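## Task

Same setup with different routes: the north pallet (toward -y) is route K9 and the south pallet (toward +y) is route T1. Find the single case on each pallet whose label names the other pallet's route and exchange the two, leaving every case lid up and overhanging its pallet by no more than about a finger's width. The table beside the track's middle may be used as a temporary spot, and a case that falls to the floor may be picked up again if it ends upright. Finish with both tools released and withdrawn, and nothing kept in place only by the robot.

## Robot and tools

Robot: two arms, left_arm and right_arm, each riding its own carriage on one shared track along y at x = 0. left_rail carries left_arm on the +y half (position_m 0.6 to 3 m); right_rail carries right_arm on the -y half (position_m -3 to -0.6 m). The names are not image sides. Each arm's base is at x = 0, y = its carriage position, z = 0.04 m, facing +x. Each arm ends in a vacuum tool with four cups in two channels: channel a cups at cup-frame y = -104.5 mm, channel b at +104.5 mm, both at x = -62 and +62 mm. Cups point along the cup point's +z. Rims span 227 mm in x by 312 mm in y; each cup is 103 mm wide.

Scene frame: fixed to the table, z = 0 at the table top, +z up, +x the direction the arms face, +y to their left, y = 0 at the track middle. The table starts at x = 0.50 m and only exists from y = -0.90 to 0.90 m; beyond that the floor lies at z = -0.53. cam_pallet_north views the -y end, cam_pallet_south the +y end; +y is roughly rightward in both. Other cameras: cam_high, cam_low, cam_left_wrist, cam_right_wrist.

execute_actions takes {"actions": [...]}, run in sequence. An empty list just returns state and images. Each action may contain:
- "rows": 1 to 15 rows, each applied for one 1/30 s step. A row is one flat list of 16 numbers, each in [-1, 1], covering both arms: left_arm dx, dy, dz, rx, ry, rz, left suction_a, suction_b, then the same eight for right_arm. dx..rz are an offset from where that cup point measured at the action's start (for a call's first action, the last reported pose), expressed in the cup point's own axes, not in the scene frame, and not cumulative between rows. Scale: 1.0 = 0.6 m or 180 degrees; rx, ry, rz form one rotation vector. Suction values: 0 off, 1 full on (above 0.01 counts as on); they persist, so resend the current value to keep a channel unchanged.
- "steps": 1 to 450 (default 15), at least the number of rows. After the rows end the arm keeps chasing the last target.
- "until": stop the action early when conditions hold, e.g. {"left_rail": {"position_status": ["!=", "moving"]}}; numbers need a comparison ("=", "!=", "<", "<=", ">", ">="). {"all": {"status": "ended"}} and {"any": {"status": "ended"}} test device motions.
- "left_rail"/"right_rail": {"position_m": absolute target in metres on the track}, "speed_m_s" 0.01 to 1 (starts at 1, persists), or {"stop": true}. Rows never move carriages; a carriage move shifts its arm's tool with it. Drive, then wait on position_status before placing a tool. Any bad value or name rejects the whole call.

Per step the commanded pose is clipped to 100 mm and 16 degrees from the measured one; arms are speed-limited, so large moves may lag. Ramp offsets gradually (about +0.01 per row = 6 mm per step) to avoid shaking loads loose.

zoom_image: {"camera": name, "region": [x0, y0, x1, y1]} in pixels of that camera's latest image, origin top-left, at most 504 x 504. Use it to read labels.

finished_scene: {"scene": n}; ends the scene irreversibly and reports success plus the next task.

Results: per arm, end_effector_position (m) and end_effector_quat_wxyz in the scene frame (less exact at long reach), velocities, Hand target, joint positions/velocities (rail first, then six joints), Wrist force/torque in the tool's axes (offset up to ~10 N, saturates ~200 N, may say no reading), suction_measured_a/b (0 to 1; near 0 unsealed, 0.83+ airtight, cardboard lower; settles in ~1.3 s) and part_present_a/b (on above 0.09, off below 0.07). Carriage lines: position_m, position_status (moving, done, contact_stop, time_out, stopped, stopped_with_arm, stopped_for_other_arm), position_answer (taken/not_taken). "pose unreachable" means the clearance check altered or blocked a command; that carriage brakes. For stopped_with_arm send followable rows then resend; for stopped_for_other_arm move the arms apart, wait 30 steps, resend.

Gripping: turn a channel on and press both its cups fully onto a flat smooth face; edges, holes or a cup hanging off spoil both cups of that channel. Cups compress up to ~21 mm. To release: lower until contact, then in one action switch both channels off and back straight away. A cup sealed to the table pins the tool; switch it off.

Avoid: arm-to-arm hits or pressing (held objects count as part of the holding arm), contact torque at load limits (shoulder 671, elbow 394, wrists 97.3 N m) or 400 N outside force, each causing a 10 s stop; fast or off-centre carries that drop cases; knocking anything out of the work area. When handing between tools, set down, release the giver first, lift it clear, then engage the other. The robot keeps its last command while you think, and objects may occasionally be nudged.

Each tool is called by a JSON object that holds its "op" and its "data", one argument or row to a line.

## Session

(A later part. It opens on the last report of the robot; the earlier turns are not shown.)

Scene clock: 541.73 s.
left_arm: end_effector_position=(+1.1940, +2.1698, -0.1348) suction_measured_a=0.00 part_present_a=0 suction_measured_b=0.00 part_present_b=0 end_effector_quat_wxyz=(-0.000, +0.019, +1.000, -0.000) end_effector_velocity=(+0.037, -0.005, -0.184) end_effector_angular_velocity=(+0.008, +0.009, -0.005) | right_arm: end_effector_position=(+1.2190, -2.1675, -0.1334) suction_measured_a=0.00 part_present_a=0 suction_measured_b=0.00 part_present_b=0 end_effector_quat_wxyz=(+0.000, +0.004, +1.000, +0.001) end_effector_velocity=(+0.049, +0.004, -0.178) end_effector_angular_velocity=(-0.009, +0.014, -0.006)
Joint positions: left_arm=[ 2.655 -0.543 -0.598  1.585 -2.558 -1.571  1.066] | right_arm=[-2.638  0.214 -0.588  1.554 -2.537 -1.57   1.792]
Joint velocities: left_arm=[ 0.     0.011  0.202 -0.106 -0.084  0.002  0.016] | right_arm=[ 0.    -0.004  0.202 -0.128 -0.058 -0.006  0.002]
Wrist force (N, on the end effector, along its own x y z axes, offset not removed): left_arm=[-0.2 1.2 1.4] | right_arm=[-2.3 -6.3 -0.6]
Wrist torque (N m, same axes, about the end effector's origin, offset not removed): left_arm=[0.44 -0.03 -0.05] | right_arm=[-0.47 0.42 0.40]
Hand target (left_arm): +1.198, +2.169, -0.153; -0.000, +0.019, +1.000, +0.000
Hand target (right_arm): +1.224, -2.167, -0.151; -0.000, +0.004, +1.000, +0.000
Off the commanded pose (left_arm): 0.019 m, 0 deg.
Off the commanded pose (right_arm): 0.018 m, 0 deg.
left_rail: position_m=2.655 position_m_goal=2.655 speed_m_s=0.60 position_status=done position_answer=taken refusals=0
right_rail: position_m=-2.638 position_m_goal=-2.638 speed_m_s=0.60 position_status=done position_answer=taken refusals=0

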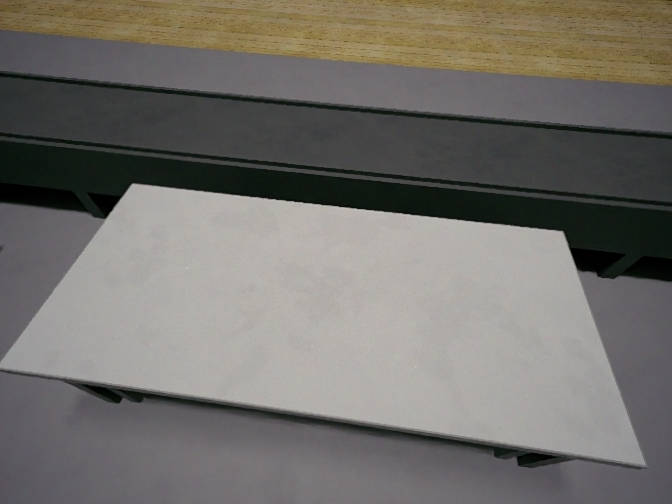

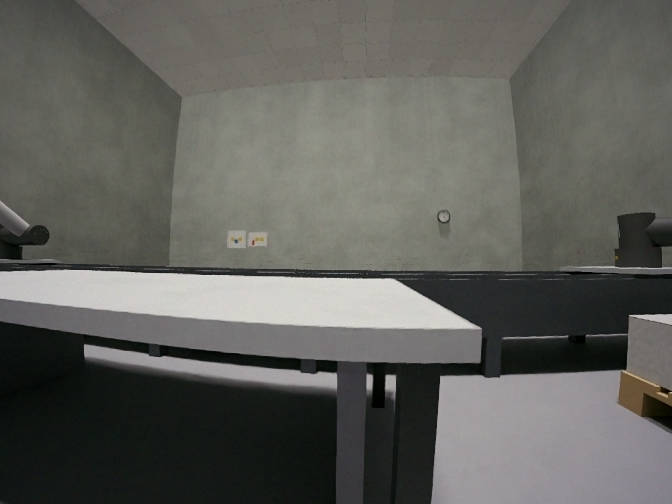

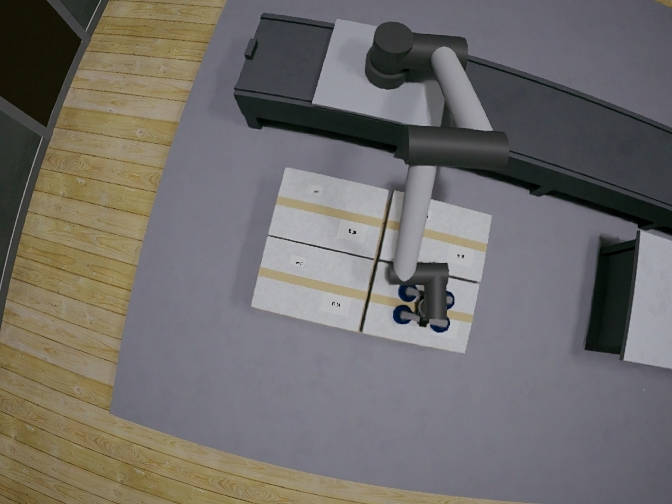

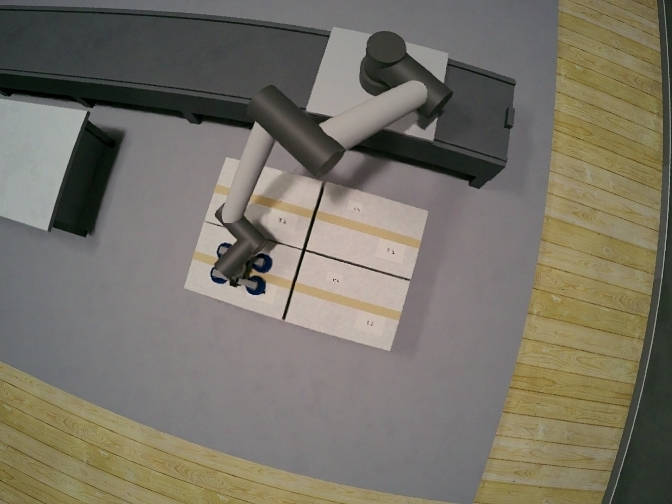

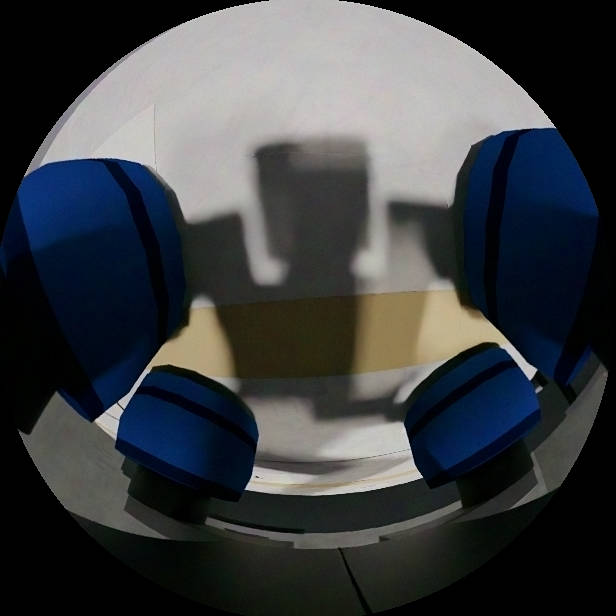

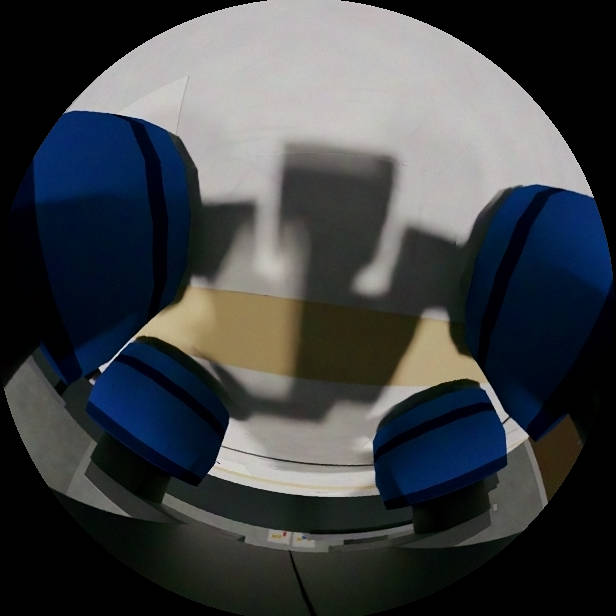

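{"op": "execute_actions", "data": {
  "actions": []
}}

Scene clock: 546.50 s.
left_arm: end_effector_position=(+1.1976, +2.1691, -0.1525) suction_measured_a=0.95 part_present_a=1 suction_measured_b=0.95 part_present_b=1 end_effector_quat_wxyz=(-0.000, +0.019, +1.000, +0.000) end_effector_velocity=(-0.000, +0.000, -0.000) end_effector_angular_velocity=(+0.000, +0.000, +0.000) | right_arm: end_effector_position=(+1.2236, -2.1670, -0.1506) suction_measured_a=0.90 part_present_a=1 suction_measured_b=0.90 part_present_b=1 end_effector_quat_wxyz=(-0.000, +0.004, +1.000, +0.000) end_effector_velocity=(-0.000, +0.000, +0.000) end_effector_angular_velocity=(+0.000, +0.000, +0.000)
Joint positions: left_arm=[ 2.655 -0.542 -0.579  1.575 -2.567 -1.571  1.067] | right_arm=[-2.638  0.213 -0.568  1.542 -2.544 -1.57   1.792]
Joint velocities: left_arm=[ 0.  0.  0. -0.  0.  0. -0.] | right_arm=[ 0. -0. -0. -0.  0.  0. -0.]
Wrist force (N, on the end effector, along its own x y z axes, offset not removed): left_arm=[-0.6 2.0 -13.1] | right_arm=[0.9 -4.9 -14.2]
Wrist torque (N m, same axes, about the end effector's origin, offset not removed): left_arm=[3.64 1.31 -0.19] | right_arm=[5.99 -0.61 0.34]
Hand target (left_arm): +1.198, +2.169, -0.153; -0.000, +0.019, +1.000, +0.000
Hand target (right_arm): +1.224, -2.167, -0.151; -0.000, +0.004, +1.000, +0.000
Off the commanded pose (left_arm): 0.001 m, 0 deg.
Off the commanded pose (right_arm): 0.001 m, 0 deg.
left_rail: position_m=2.655 position_m_goal=2.655 speed_m_s=0.60 position_status=done position_answer=taken refusals=0
right_rail: position_m=-2.638 position_m_goal=-2.638 speed_m_s=0.60 position_status=done position_answer=taken refusals=0

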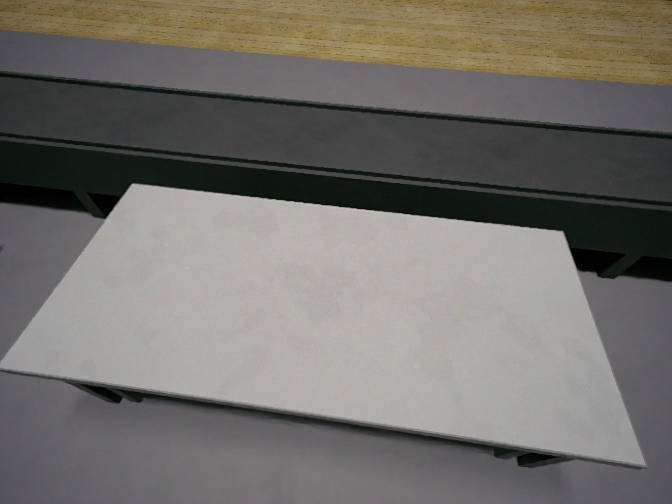

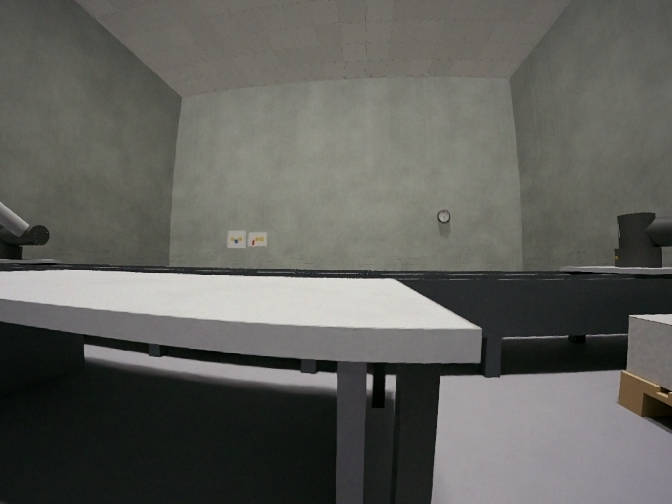

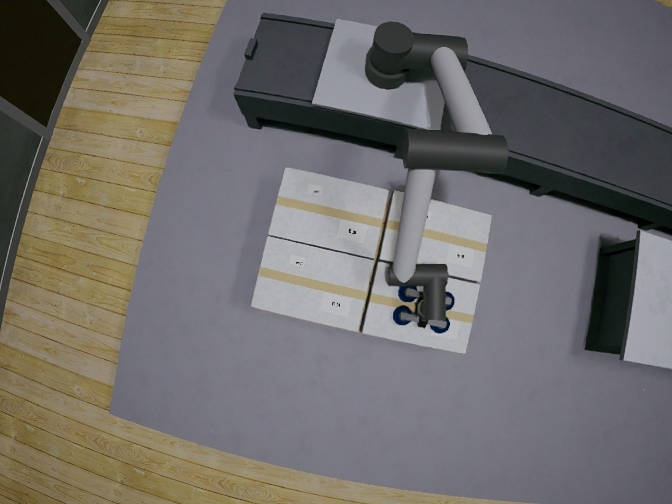

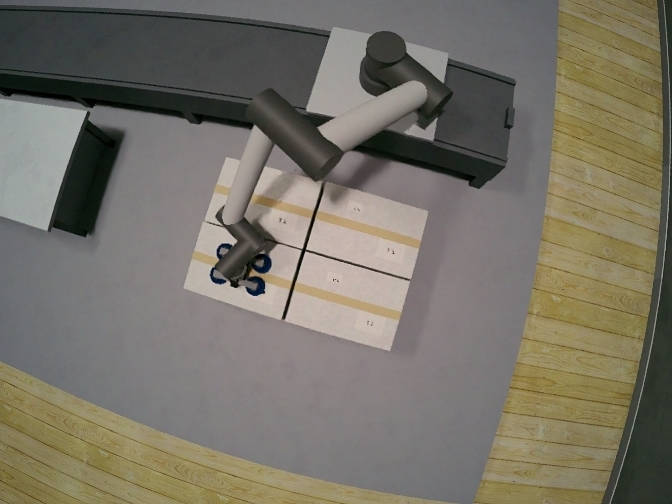

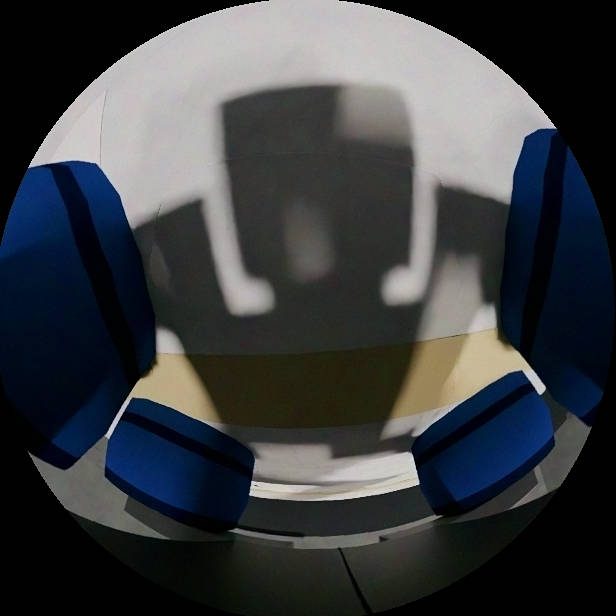

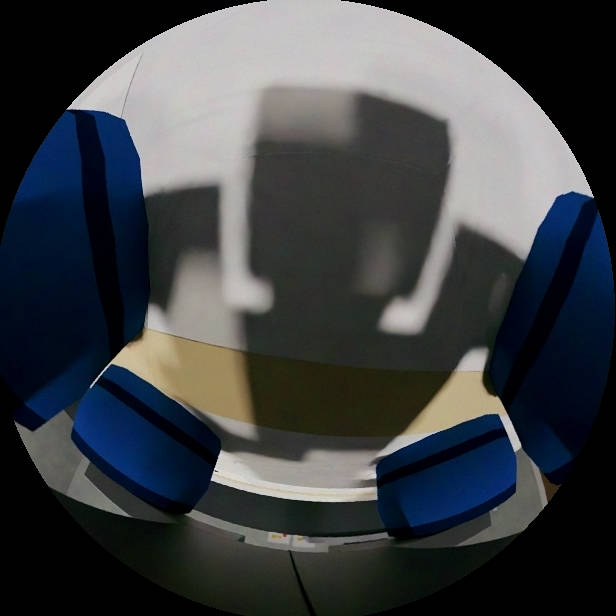

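{"op": "zoom_image", "data": {
  "camera": "cam_left_wrist",
  "region": [40, 40, 544, 500]
}}

{"op": "zoom_image", "data": {
  "camera": "cam_right_wrist",
  "region": [40, 40, 544, 500]
}}

{"op": "zoom_image", "data": {
  "camera": "cam_pallet_south",
  "region": [175, 210, 315, 330]
}}

{"op": "zoom_image", "data": {
  "camera": "cam_pallet_north",
  "region": [350, 245, 490, 365]
}}

Region (40, 40, 544, 500) of cam_left_wrist's 616x616 image, scaled by 1.000; it fills the top 460 rows of this view, and the rest is white.

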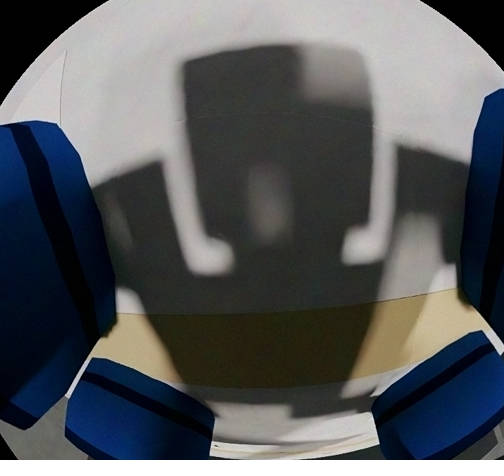

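Region (40, 40, 544, 500) of cam_right_wrist's 616x616 image, scaled by 1.000; it fills the top 460 rows of this view, and the rest is white.

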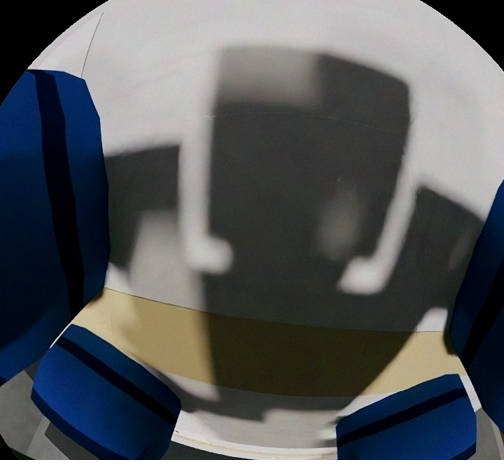

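Region (175, 210, 315, 330) of cam_pallet_south's 672x504 image, scaled by 3.600, with more detail than that image has; it fills the top 432 rows of this view, and the rest is white.

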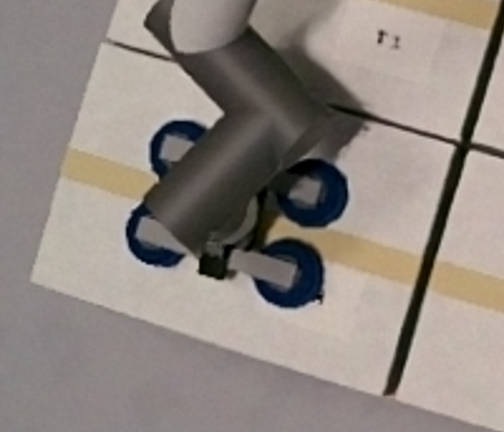

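Region (350, 245, 490, 365) of cam_pallet_north's 672x504 image, scaled by 3.600, with more detail than that image has; it fills the top 432 rows of this view, and the rest is white.

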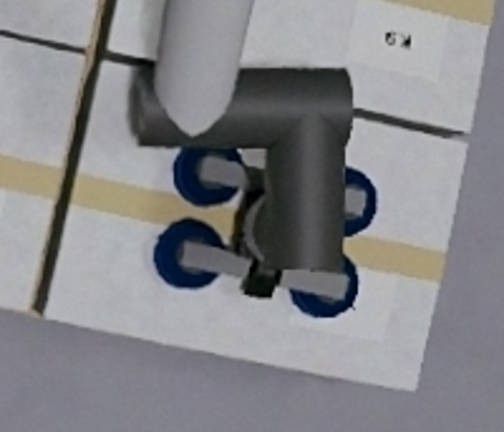

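{"op": "execute_actions", "data": {
  "actions": [
    {"rows":[[-0.004,0,-0.008,0,0,0,1,1,-0.004,0,-0.008,0,0,0,1,1]],"steps":1,"left_rail":{"position_m":2.005},"right_rail":{"position_m":-1.988}}
  ]
}}

Scene clock: 666.53 s.
left_arm: end_effector_position=(+1.1976, +2.1691, -0.1525) suction_measured_a=0.95 part_present_a=1 suction_measured_b=0.95 part_present_b=1 end_effector_quat_wxyz=(-0.000, +0.019, +1.000, +0.000) end_effector_velocity=(+0.000, -0.000, +0.000) end_effector_angular_velocity=(-0.000, -0.000, -0.000) | right_arm: end_effector_position=(+1.2236, -2.1670, -0.1506) suction_measured_a=0.90 part_present_a=1 suction_measured_b=0.90 part_present_b=1 end_effector_quat_wxyz=(-0.000, +0.004, +1.000, +0.000) end_effector_velocity=(-0.000, +0.000, -0.000) end_effector_angular_velocity=(-0.000, +0.001, +0.000)
Joint positions: left_arm=[ 2.655 -0.542 -0.579  1.575 -2.567 -1.571  1.067] | right_arm=[-2.638  0.213 -0.568  1.542 -2.544 -1.57   1.792]
Joint velocities: left_arm=[-0. -0. -0. -0. -0.  0.  0.] | right_arm=[ 0.    -0.     0.    -0.     0.001  0.    -0.   ]
Wrist force (N, on the end effector, along its own x y z axes, offset not removed): left_arm=[4.3 -2.0 -14.5] | right_arm=[1.1 -2.9 -10.3]
Wrist torque (N m, same axes, about the end effector's origin, offset not removed): left_arm=[3.06 0.82 -0.05] | right_arm=[6.35 -0.69 0.37]
Hand target (left_arm): +1.200, +2.167, -0.148; -0.000, +0.019, +1.000, +0.000
Hand target (right_arm): +1.226, -2.165, -0.146; -0.000, +0.004, +1.000, +0.000
Off the commanded pose (left_arm): 0.005 m, 0 deg.
Off the commanded pose (right_arm): 0.005 m, 0 deg.
left_rail: position_m=2.655 position_m_goal=2.005 speed_m_s=0.60 position_status=moving position_answer=taken refusals=0
right_rail: position_m=-2.638 position_m_goal=-1.988 speed_m_s=0.60 position_status=moving position_answer=taken refusals=0

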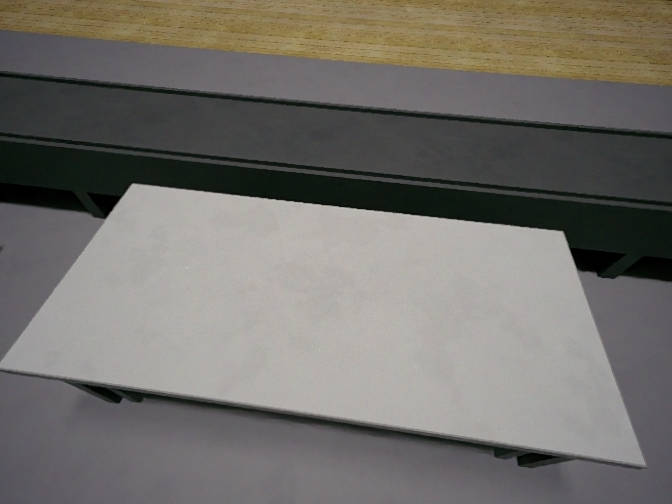

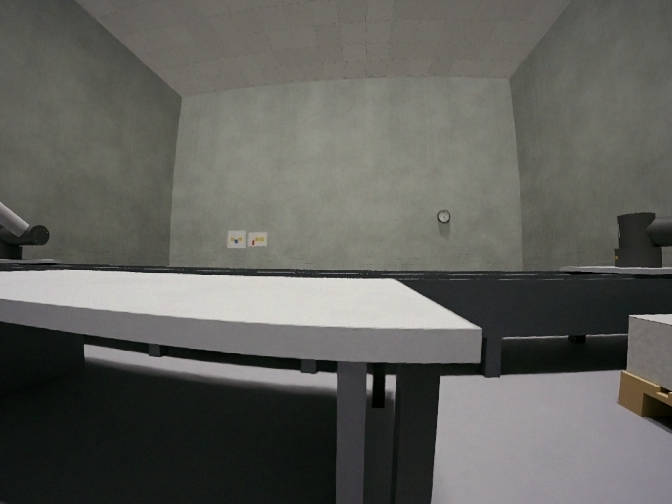

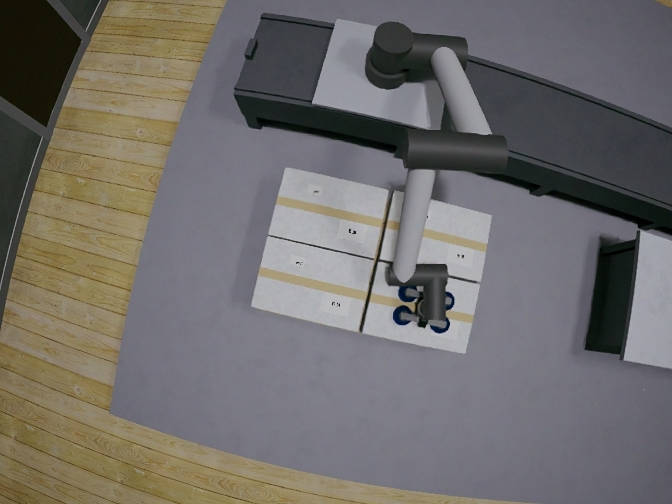

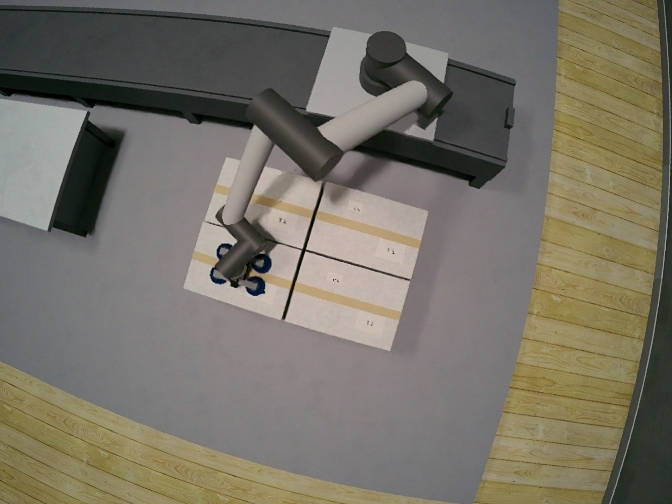

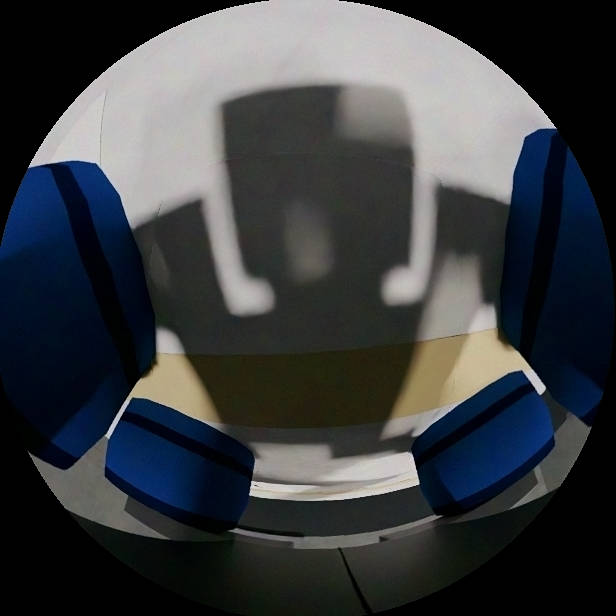

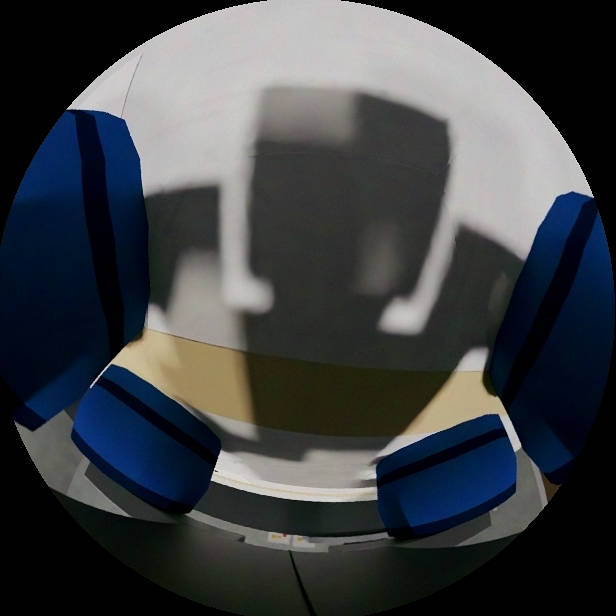

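{"op": "execute_actions", "data": {
  "actions": []
}}

Scene clock: 671.93 s.
left_arm: end_effector_position=(+1.2000, +1.5189, -0.1477) suction_measured_a=0.95 part_present_a=1 suction_measured_b=0.95 part_present_b=1 end_effector_quat_wxyz=(-0.000, +0.019, +1.000, +0.000) end_effector_velocity=(-0.000, -0.000, +0.000) end_effector_angular_velocity=(-0.000, -0.000, -0.000) | right_arm: end_effector_position=(+1.2260, -1.5169, -0.1458) suction_measured_a=0.90 part_present_a=1 suction_measured_b=0.90 part_present_b=1 end_effector_quat_wxyz=(-0.000, +0.004, +1.000, +0.000) end_effector_velocity=(-0.000, +0.000, -0.000) end_effector_angular_velocity=(-0.000, +0.000, +0.000)
Joint positions: left_arm=[ 2.005 -0.541 -0.582  1.572 -2.561 -1.571  1.068] | right_arm=[-1.988  0.213 -0.571  1.539 -2.538 -1.57   1.792]
Joint velocities: left_arm=[ 0. -0. -0.  0. -0.  0.  0.] | right_arm=[ 0.  0.  0.  0.  0. -0.  0.]
Wrist force (N, on the end effector, along its own x y z axes, offset not removed): left_arm=[-0.4 -1.6 -12.8] | right_arm=[4.5 -1.3 -10.2]
Wrist torque (N m, same axes, about the end effector's origin, offset not removed): left_arm=[3.18 1.44 -0.09] | right_arm=[6.49 -1.22 0.53]
Hand target (left_arm): +1.200, +1.519, -0.148; -0.000, +0.019, +1.000, +0.000
Hand target (right_arm): +1.226, -1.517, -0.146; -0.000, +0.004, +1.000, +0.000
Off the commanded pose (left_arm): 0.000 m, 0 deg.
Off the commanded pose (right_arm): 0.000 m, 0 deg.
left_rail: position_m=2.005 position_m_goal=2.005 speed_m_s=0.60 position_status=done position_answer=taken refusals=0
right_rail: position_m=-1.988 position_m_goal=-1.988 speed_m_s=0.60 position_status=done position_answer=taken refusals=0

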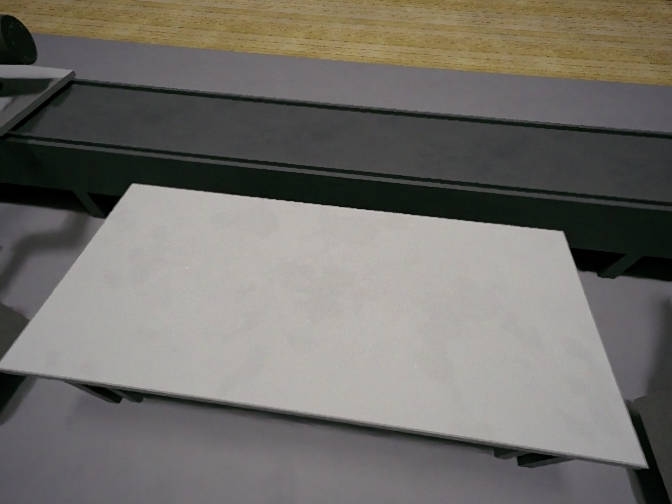

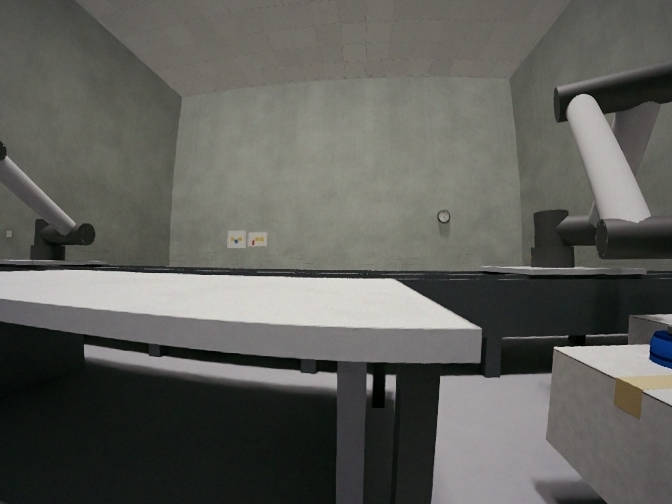

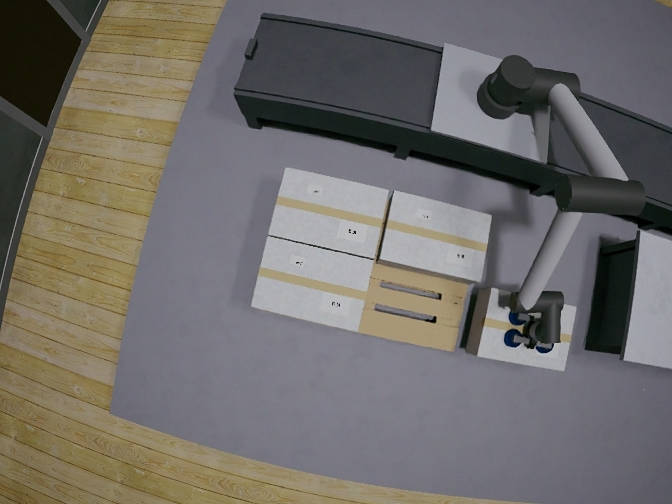

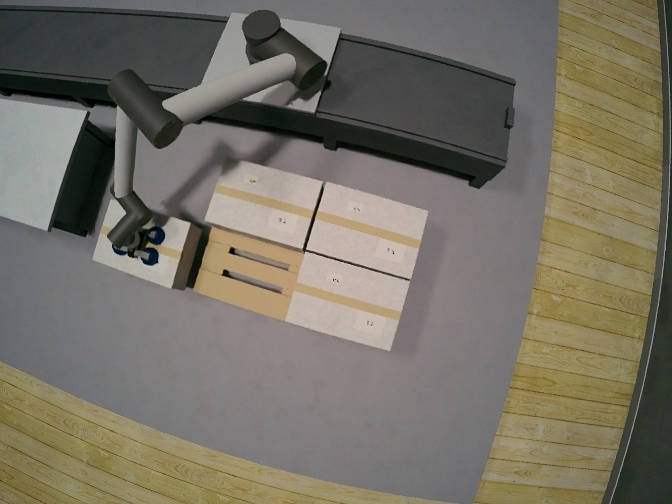

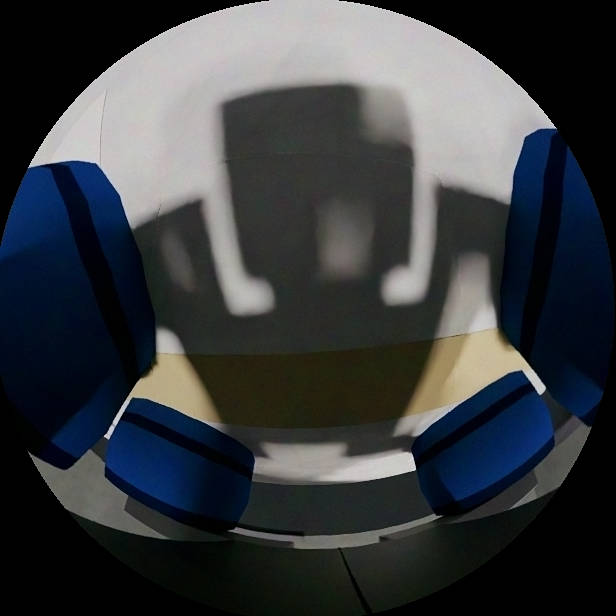

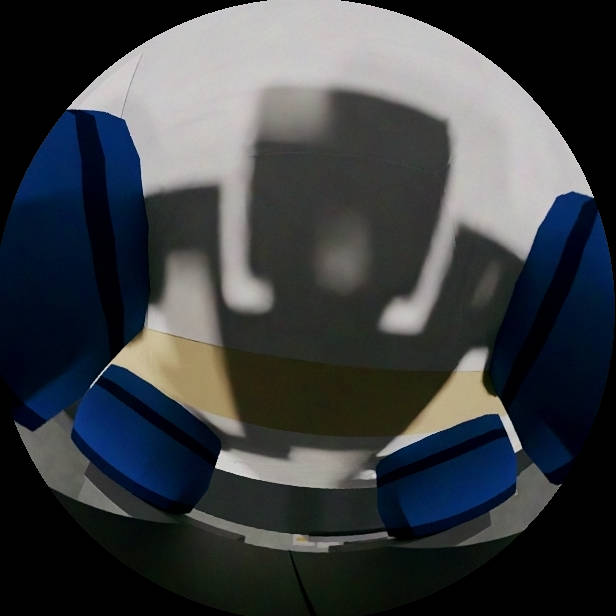

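{"op": "zoom_image", "data": {
  "camera": "cam_pallet_south",
  "region": [175, 210, 315, 330]
}}

{"op": "zoom_image", "data": {
  "camera": "cam_pallet_north",
  "region": [350, 245, 490, 365]
}}

{"op": "zoom_image", "data": {
  "camera": "cam_low",
  "region": [420, 260, 672, 504]
}}

Region (175, 210, 315, 330) of cam_pallet_south's 672x504 image, scaled by 3.600, with more detail than that image has; it fills the top 432 rows of this view, and the rest is white.

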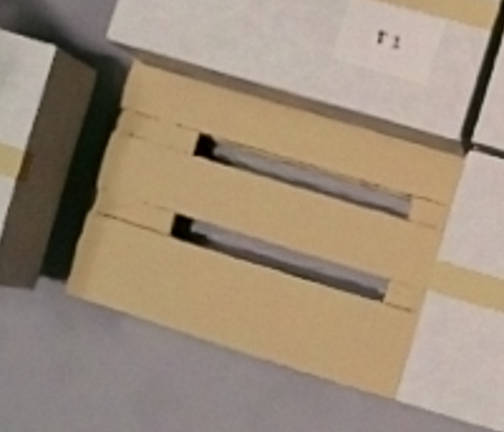

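Region (350, 245, 490, 365) of cam_pallet_north's 672x504 image, scaled by 3.600, with more detail than that image has; it fills the top 432 rows of this view, and the rest is white.

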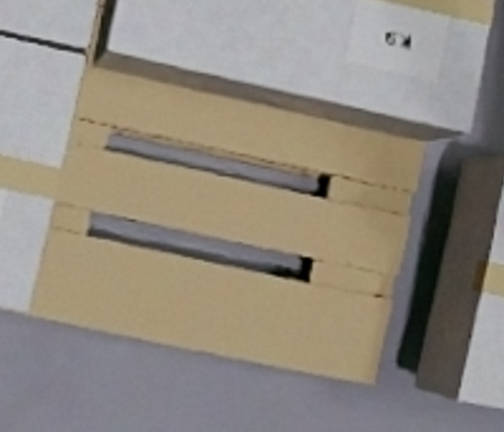

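Region (420, 260, 672, 504) of cam_low's 672x504 image, scaled by 2.000, with more detail than that image has; it fills the top 488 rows of this view, and the rest is white.

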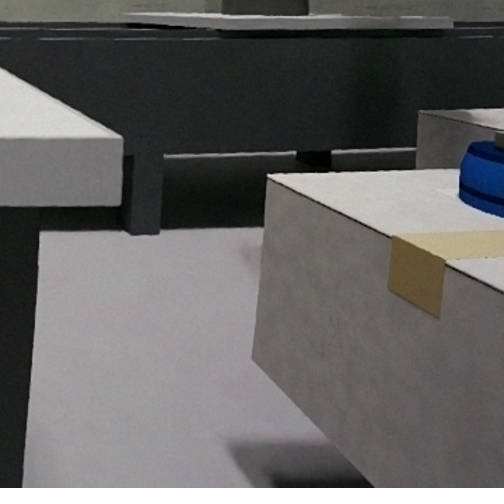

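{"op": "execute_actions", "data": {
  "actions": [
    {"rows":[[0.000355,-0.00155,-0.002319,0,0,0,1,1,0.000579,0.001501,-0.002308,0,0,0,1,1],[0.001194,-0.005218,-0.007807,0,0,0,1,1,0.001949,0.005054,-0.007769,0,0,0,1,1]],"steps":2},
    {"rows":[[0.002677,-0.011698,-0.017501,0,0,0,1,1,0.004369,0.01133,-0.017417,0,0,0,1,1],[0.004934,-0.021561,-0.032258,0,0,0,1,1,0.008053,0.020883,-0.032103,0,0,0,1,1],[0.007873,-0.034401,-0.051468,0,0,0,1,1,0.012849,0.033319,-0.05122,0,0,0,1,1],[0.011332,-0.049517,-0.074084,0,0,0,1,1,0.018496,0.047961,-0.073727,0,0,0,1,1],[0.015074,-0.065867,-0.098545,0,0,0,1,1,0.024602,0.063796,-0.09807,0,0,0,1,1],[0.018852,-0.082375,-0.123243,0,0,0,1,1,0.030768,0.079785,-0.122649,0,0,0,1,1],[0.02263,-0.098883,-0.147941,0,0,0,1,1,0.036934,0.095774,-0.147228,0,0,0,1,1],[0.026408,-0.115391,-0.172639,0,0,0,1,1,0.0431,0.111763,-0.171807,0,0,0,1,1],[0.030186,-0.131899,-0.197337,0,0,0,1,1,0.049266,0.127752,-0.196386,0,0,0,1,1],[0.033964,-0.148407,-0.222035,0,0,0,1,1,0.055432,0.143741,-0.220965,0,0,0,1,1],[0.037742,-0.164915,-0.246733,0,0,0,1,1,0.061598,0.15973,-0.245544,0,0,0,1,1],[0.04152,-0.181423,-0.271431,0,0,0,1,1,0.067764,0.175719,-0.270123,0,0,0,1,1],[0.045298,-0.197931,-0.296129,0,0,0,1,1,0.07393,0.191708,-0.294702,0,0,0,1,1],[0.049076,-0.214439,-0.320827,0,0,0,1,1,0.080096,0.207697,-0.319281,0,0,0,1,1],[0.052854,-0.230947,-0.345525,0,0,0,1,1,0.086262,0.223686,-0.34386,0,0,0,1,1]],"steps":15},
    {"rows":[[0.019457,-0.085016,-0.127195,0,0,-0.0001,1,1,0.031755,0.082343,-0.126582,0,0,0,1,1],[0.023235,-0.101524,-0.151893,0,0,-0.0005,1,1,0.037921,0.098332,-0.151161,0,0,-0.0001,1,1],[0.027013,-0.118032,-0.176591,0,0,-0.0012,1,1,0.044087,0.114321,-0.17574,0,0,-0.0002,1,1],[0.030791,-0.13454,-0.201289,0,0,-0.002,1,1,0.050253,0.13031,-0.200319,0,0,-0.0004,1,1],[0.034569,-0.151048,-0.225987,0,0,-0.003,1,1,0.056419,0.146299,-0.224898,0,0,-0.0006,1,1],[0.038347,-0.167556,-0.250685,0,0,-0.0042,1,1,0.062585,0.162288,-0.249477,0,0,-0.0009,1,1],[0.042125,-0.184064,-0.275383,0,0,-0.0054,1,1,0.068751,0.178277,-0.274056,0,0,-0.0011,1,1],[0.045903,-0.200572,-0.300081,0,0,-0.0067,1,1,0.074917,0.194266,-0.298635,0,0,-0.0014,1,1],[0.049681,-0.21708,-0.324779,0,0,-0.0079,1,1,0.081083,0.210255,-0.323214,0,0,-0.0016,1,1],[0.053459,-0.233588,-0.349477,0,0,-0.0091,1,1,0.087249,0.226244,-0.347793,0,0,-0.0019,1,1],[0.056984,-0.24899,-0.37252,0,0,-0.0101,1,1,0.093002,0.241162,-0.370725,0,0,-0.0021,1,1],[0.059817,-0.261371,-0.391043,0,0,-0.0109,1,1,0.097626,0.253154,-0.389159,0,0,-0.0023,1,1],[0.061706,-0.269625,-0.403392,0,0,-0.0116,1,1,0.100709,0.261148,-0.401449,0,0,-0.0024,1,1],[0.062651,-0.273752,-0.409567,0,0,-0.012,1,1,0.102251,0.265146,-0.407594,0,0,-0.0025,1,1],[0.062904,-0.274858,-0.411222,0,0,-0.0121,1,1,0.102664,0.266217,-0.40924,0,0,-0.0025,1,1]],"steps":15}
  ]
}}

Scene clock: 793.00 s.
left_arm: end_effector_position=(+1.1337, +1.2747, +0.2213) suction_measured_a=0.95 part_present_a=1 suction_measured_b=0.95 part_present_b=1 end_effector_quat_wxyz=(+0.003, +0.005, +1.000, -0.003) end_effector_velocity=(-0.054, -0.198, +0.302) end_effector_angular_velocity=(+0.006, +0.008, +0.077) | right_arm: end_effector_position=(+1.1357, -1.2765, +0.2204) suction_measured_a=0.90 part_present_a=1 suction_measured_b=0.90 part_present_b=1 end_effector_quat_wxyz=(+0.003, -0.000, +1.000, +0.002) end_effector_velocity=(-0.074, +0.195, +0.303) end_effector_angular_velocity=(+0.000, +0.007, +0.017)
Joint positions: left_arm=[ 2.005 -0.722 -0.846  1.45  -2.183 -1.571  0.858] | right_arm=[-1.988  0.409 -0.853  1.464 -2.189 -1.569  1.979]
Joint velocities: left_arm=[ 0.    -0.138 -0.138 -0.235  0.384  0.001 -0.215] | right_arm=[ 0.     0.157 -0.162 -0.193  0.361  0.002  0.14 ]
Wrist force (N, on the end effector, along its own x y z axes, offset not removed): left_arm=[9.7 -19.3 -44.3] | right_arm=[10.5 17.1 -43.0]
Wrist torque (N m, same axes, about the end effector's origin, offset not removed): left_arm=[3.93 0.51 -0.29] | right_arm=[3.67 -0.47 0.14]
Hand target (left_arm): +1.129, +1.257, +0.248; +0.002, +0.001, +1.000, -0.002
Hand target (right_arm): +1.129, -1.260, +0.247; +0.001, -0.001, +1.000, +0.001
Off the commanded pose (left_arm): 0.033 m, 1 deg.
Off the commanded pose (right_arm): 0.032 m, 0 deg.
left_rail: position_m=2.005 position_m_goal=2.005 speed_m_s=0.60 position_status=done position_answer=taken refusals=0
right_rail: position_m=-1.988 position_m_goal=-1.988 speed_m_s=0.60 position_status=done position_answer=taken refusals=0

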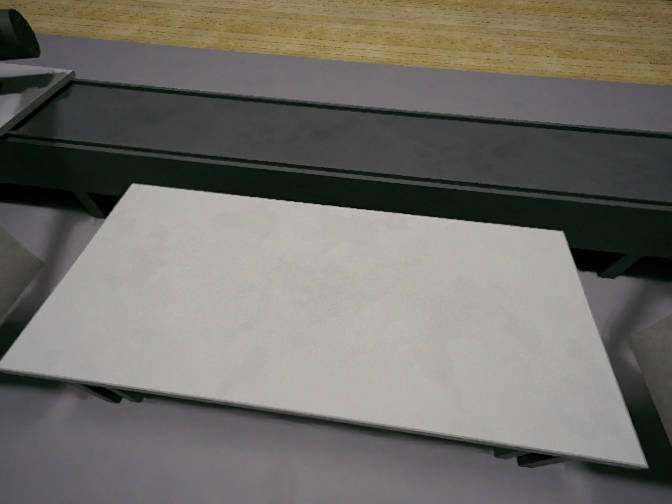

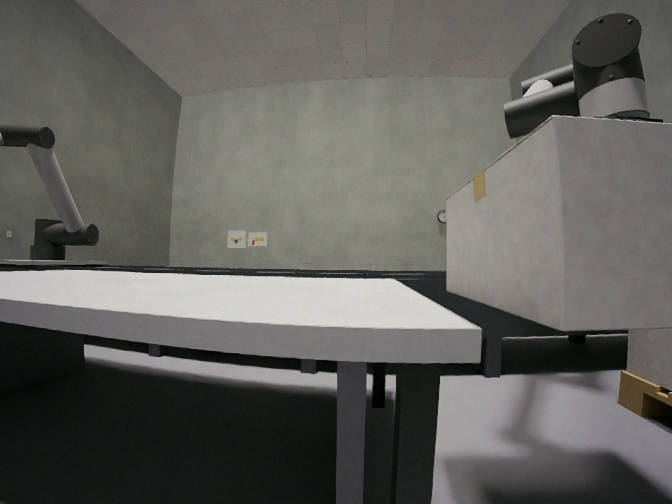

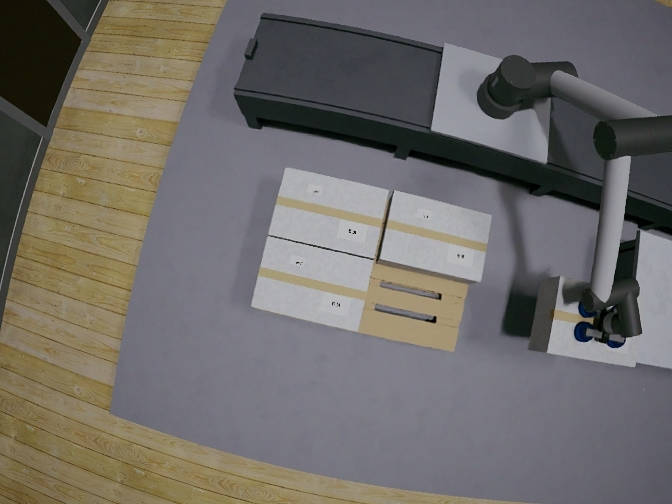

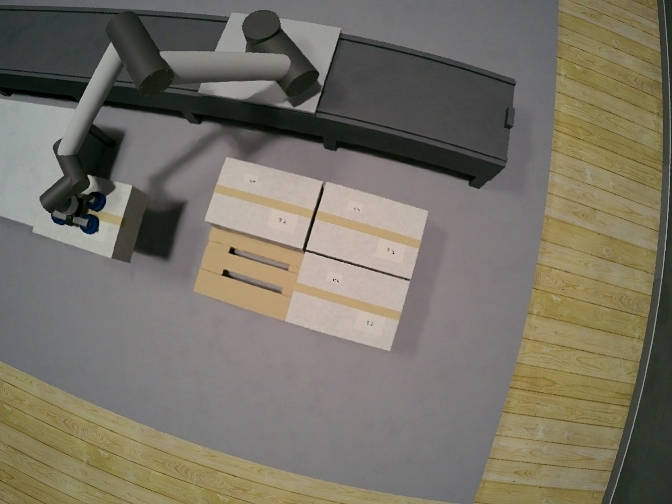

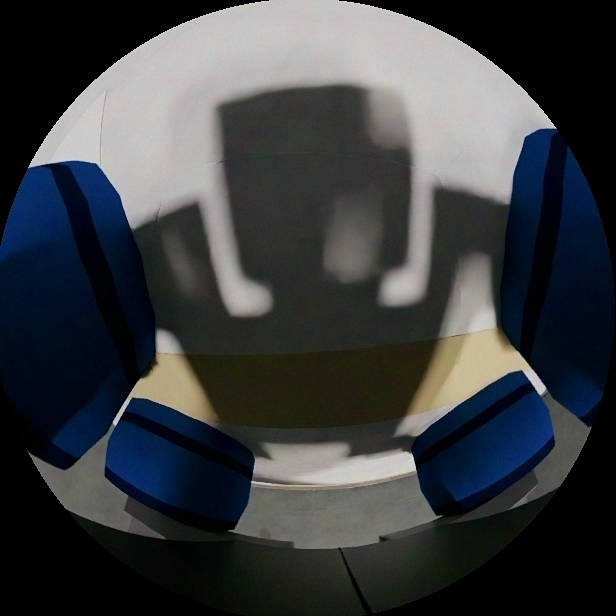

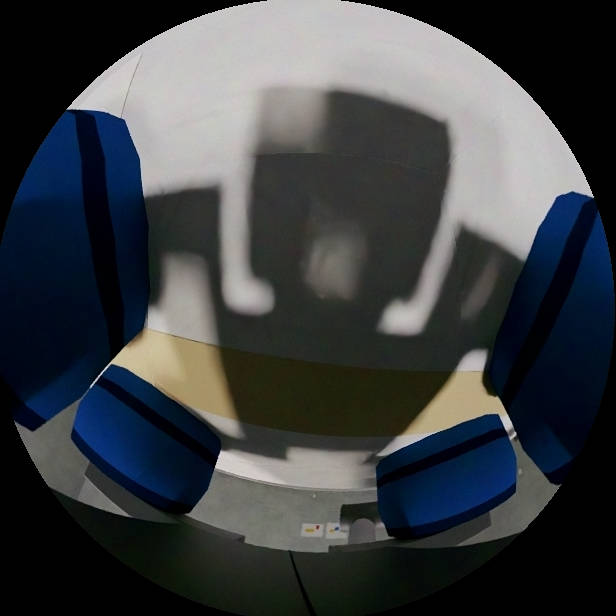

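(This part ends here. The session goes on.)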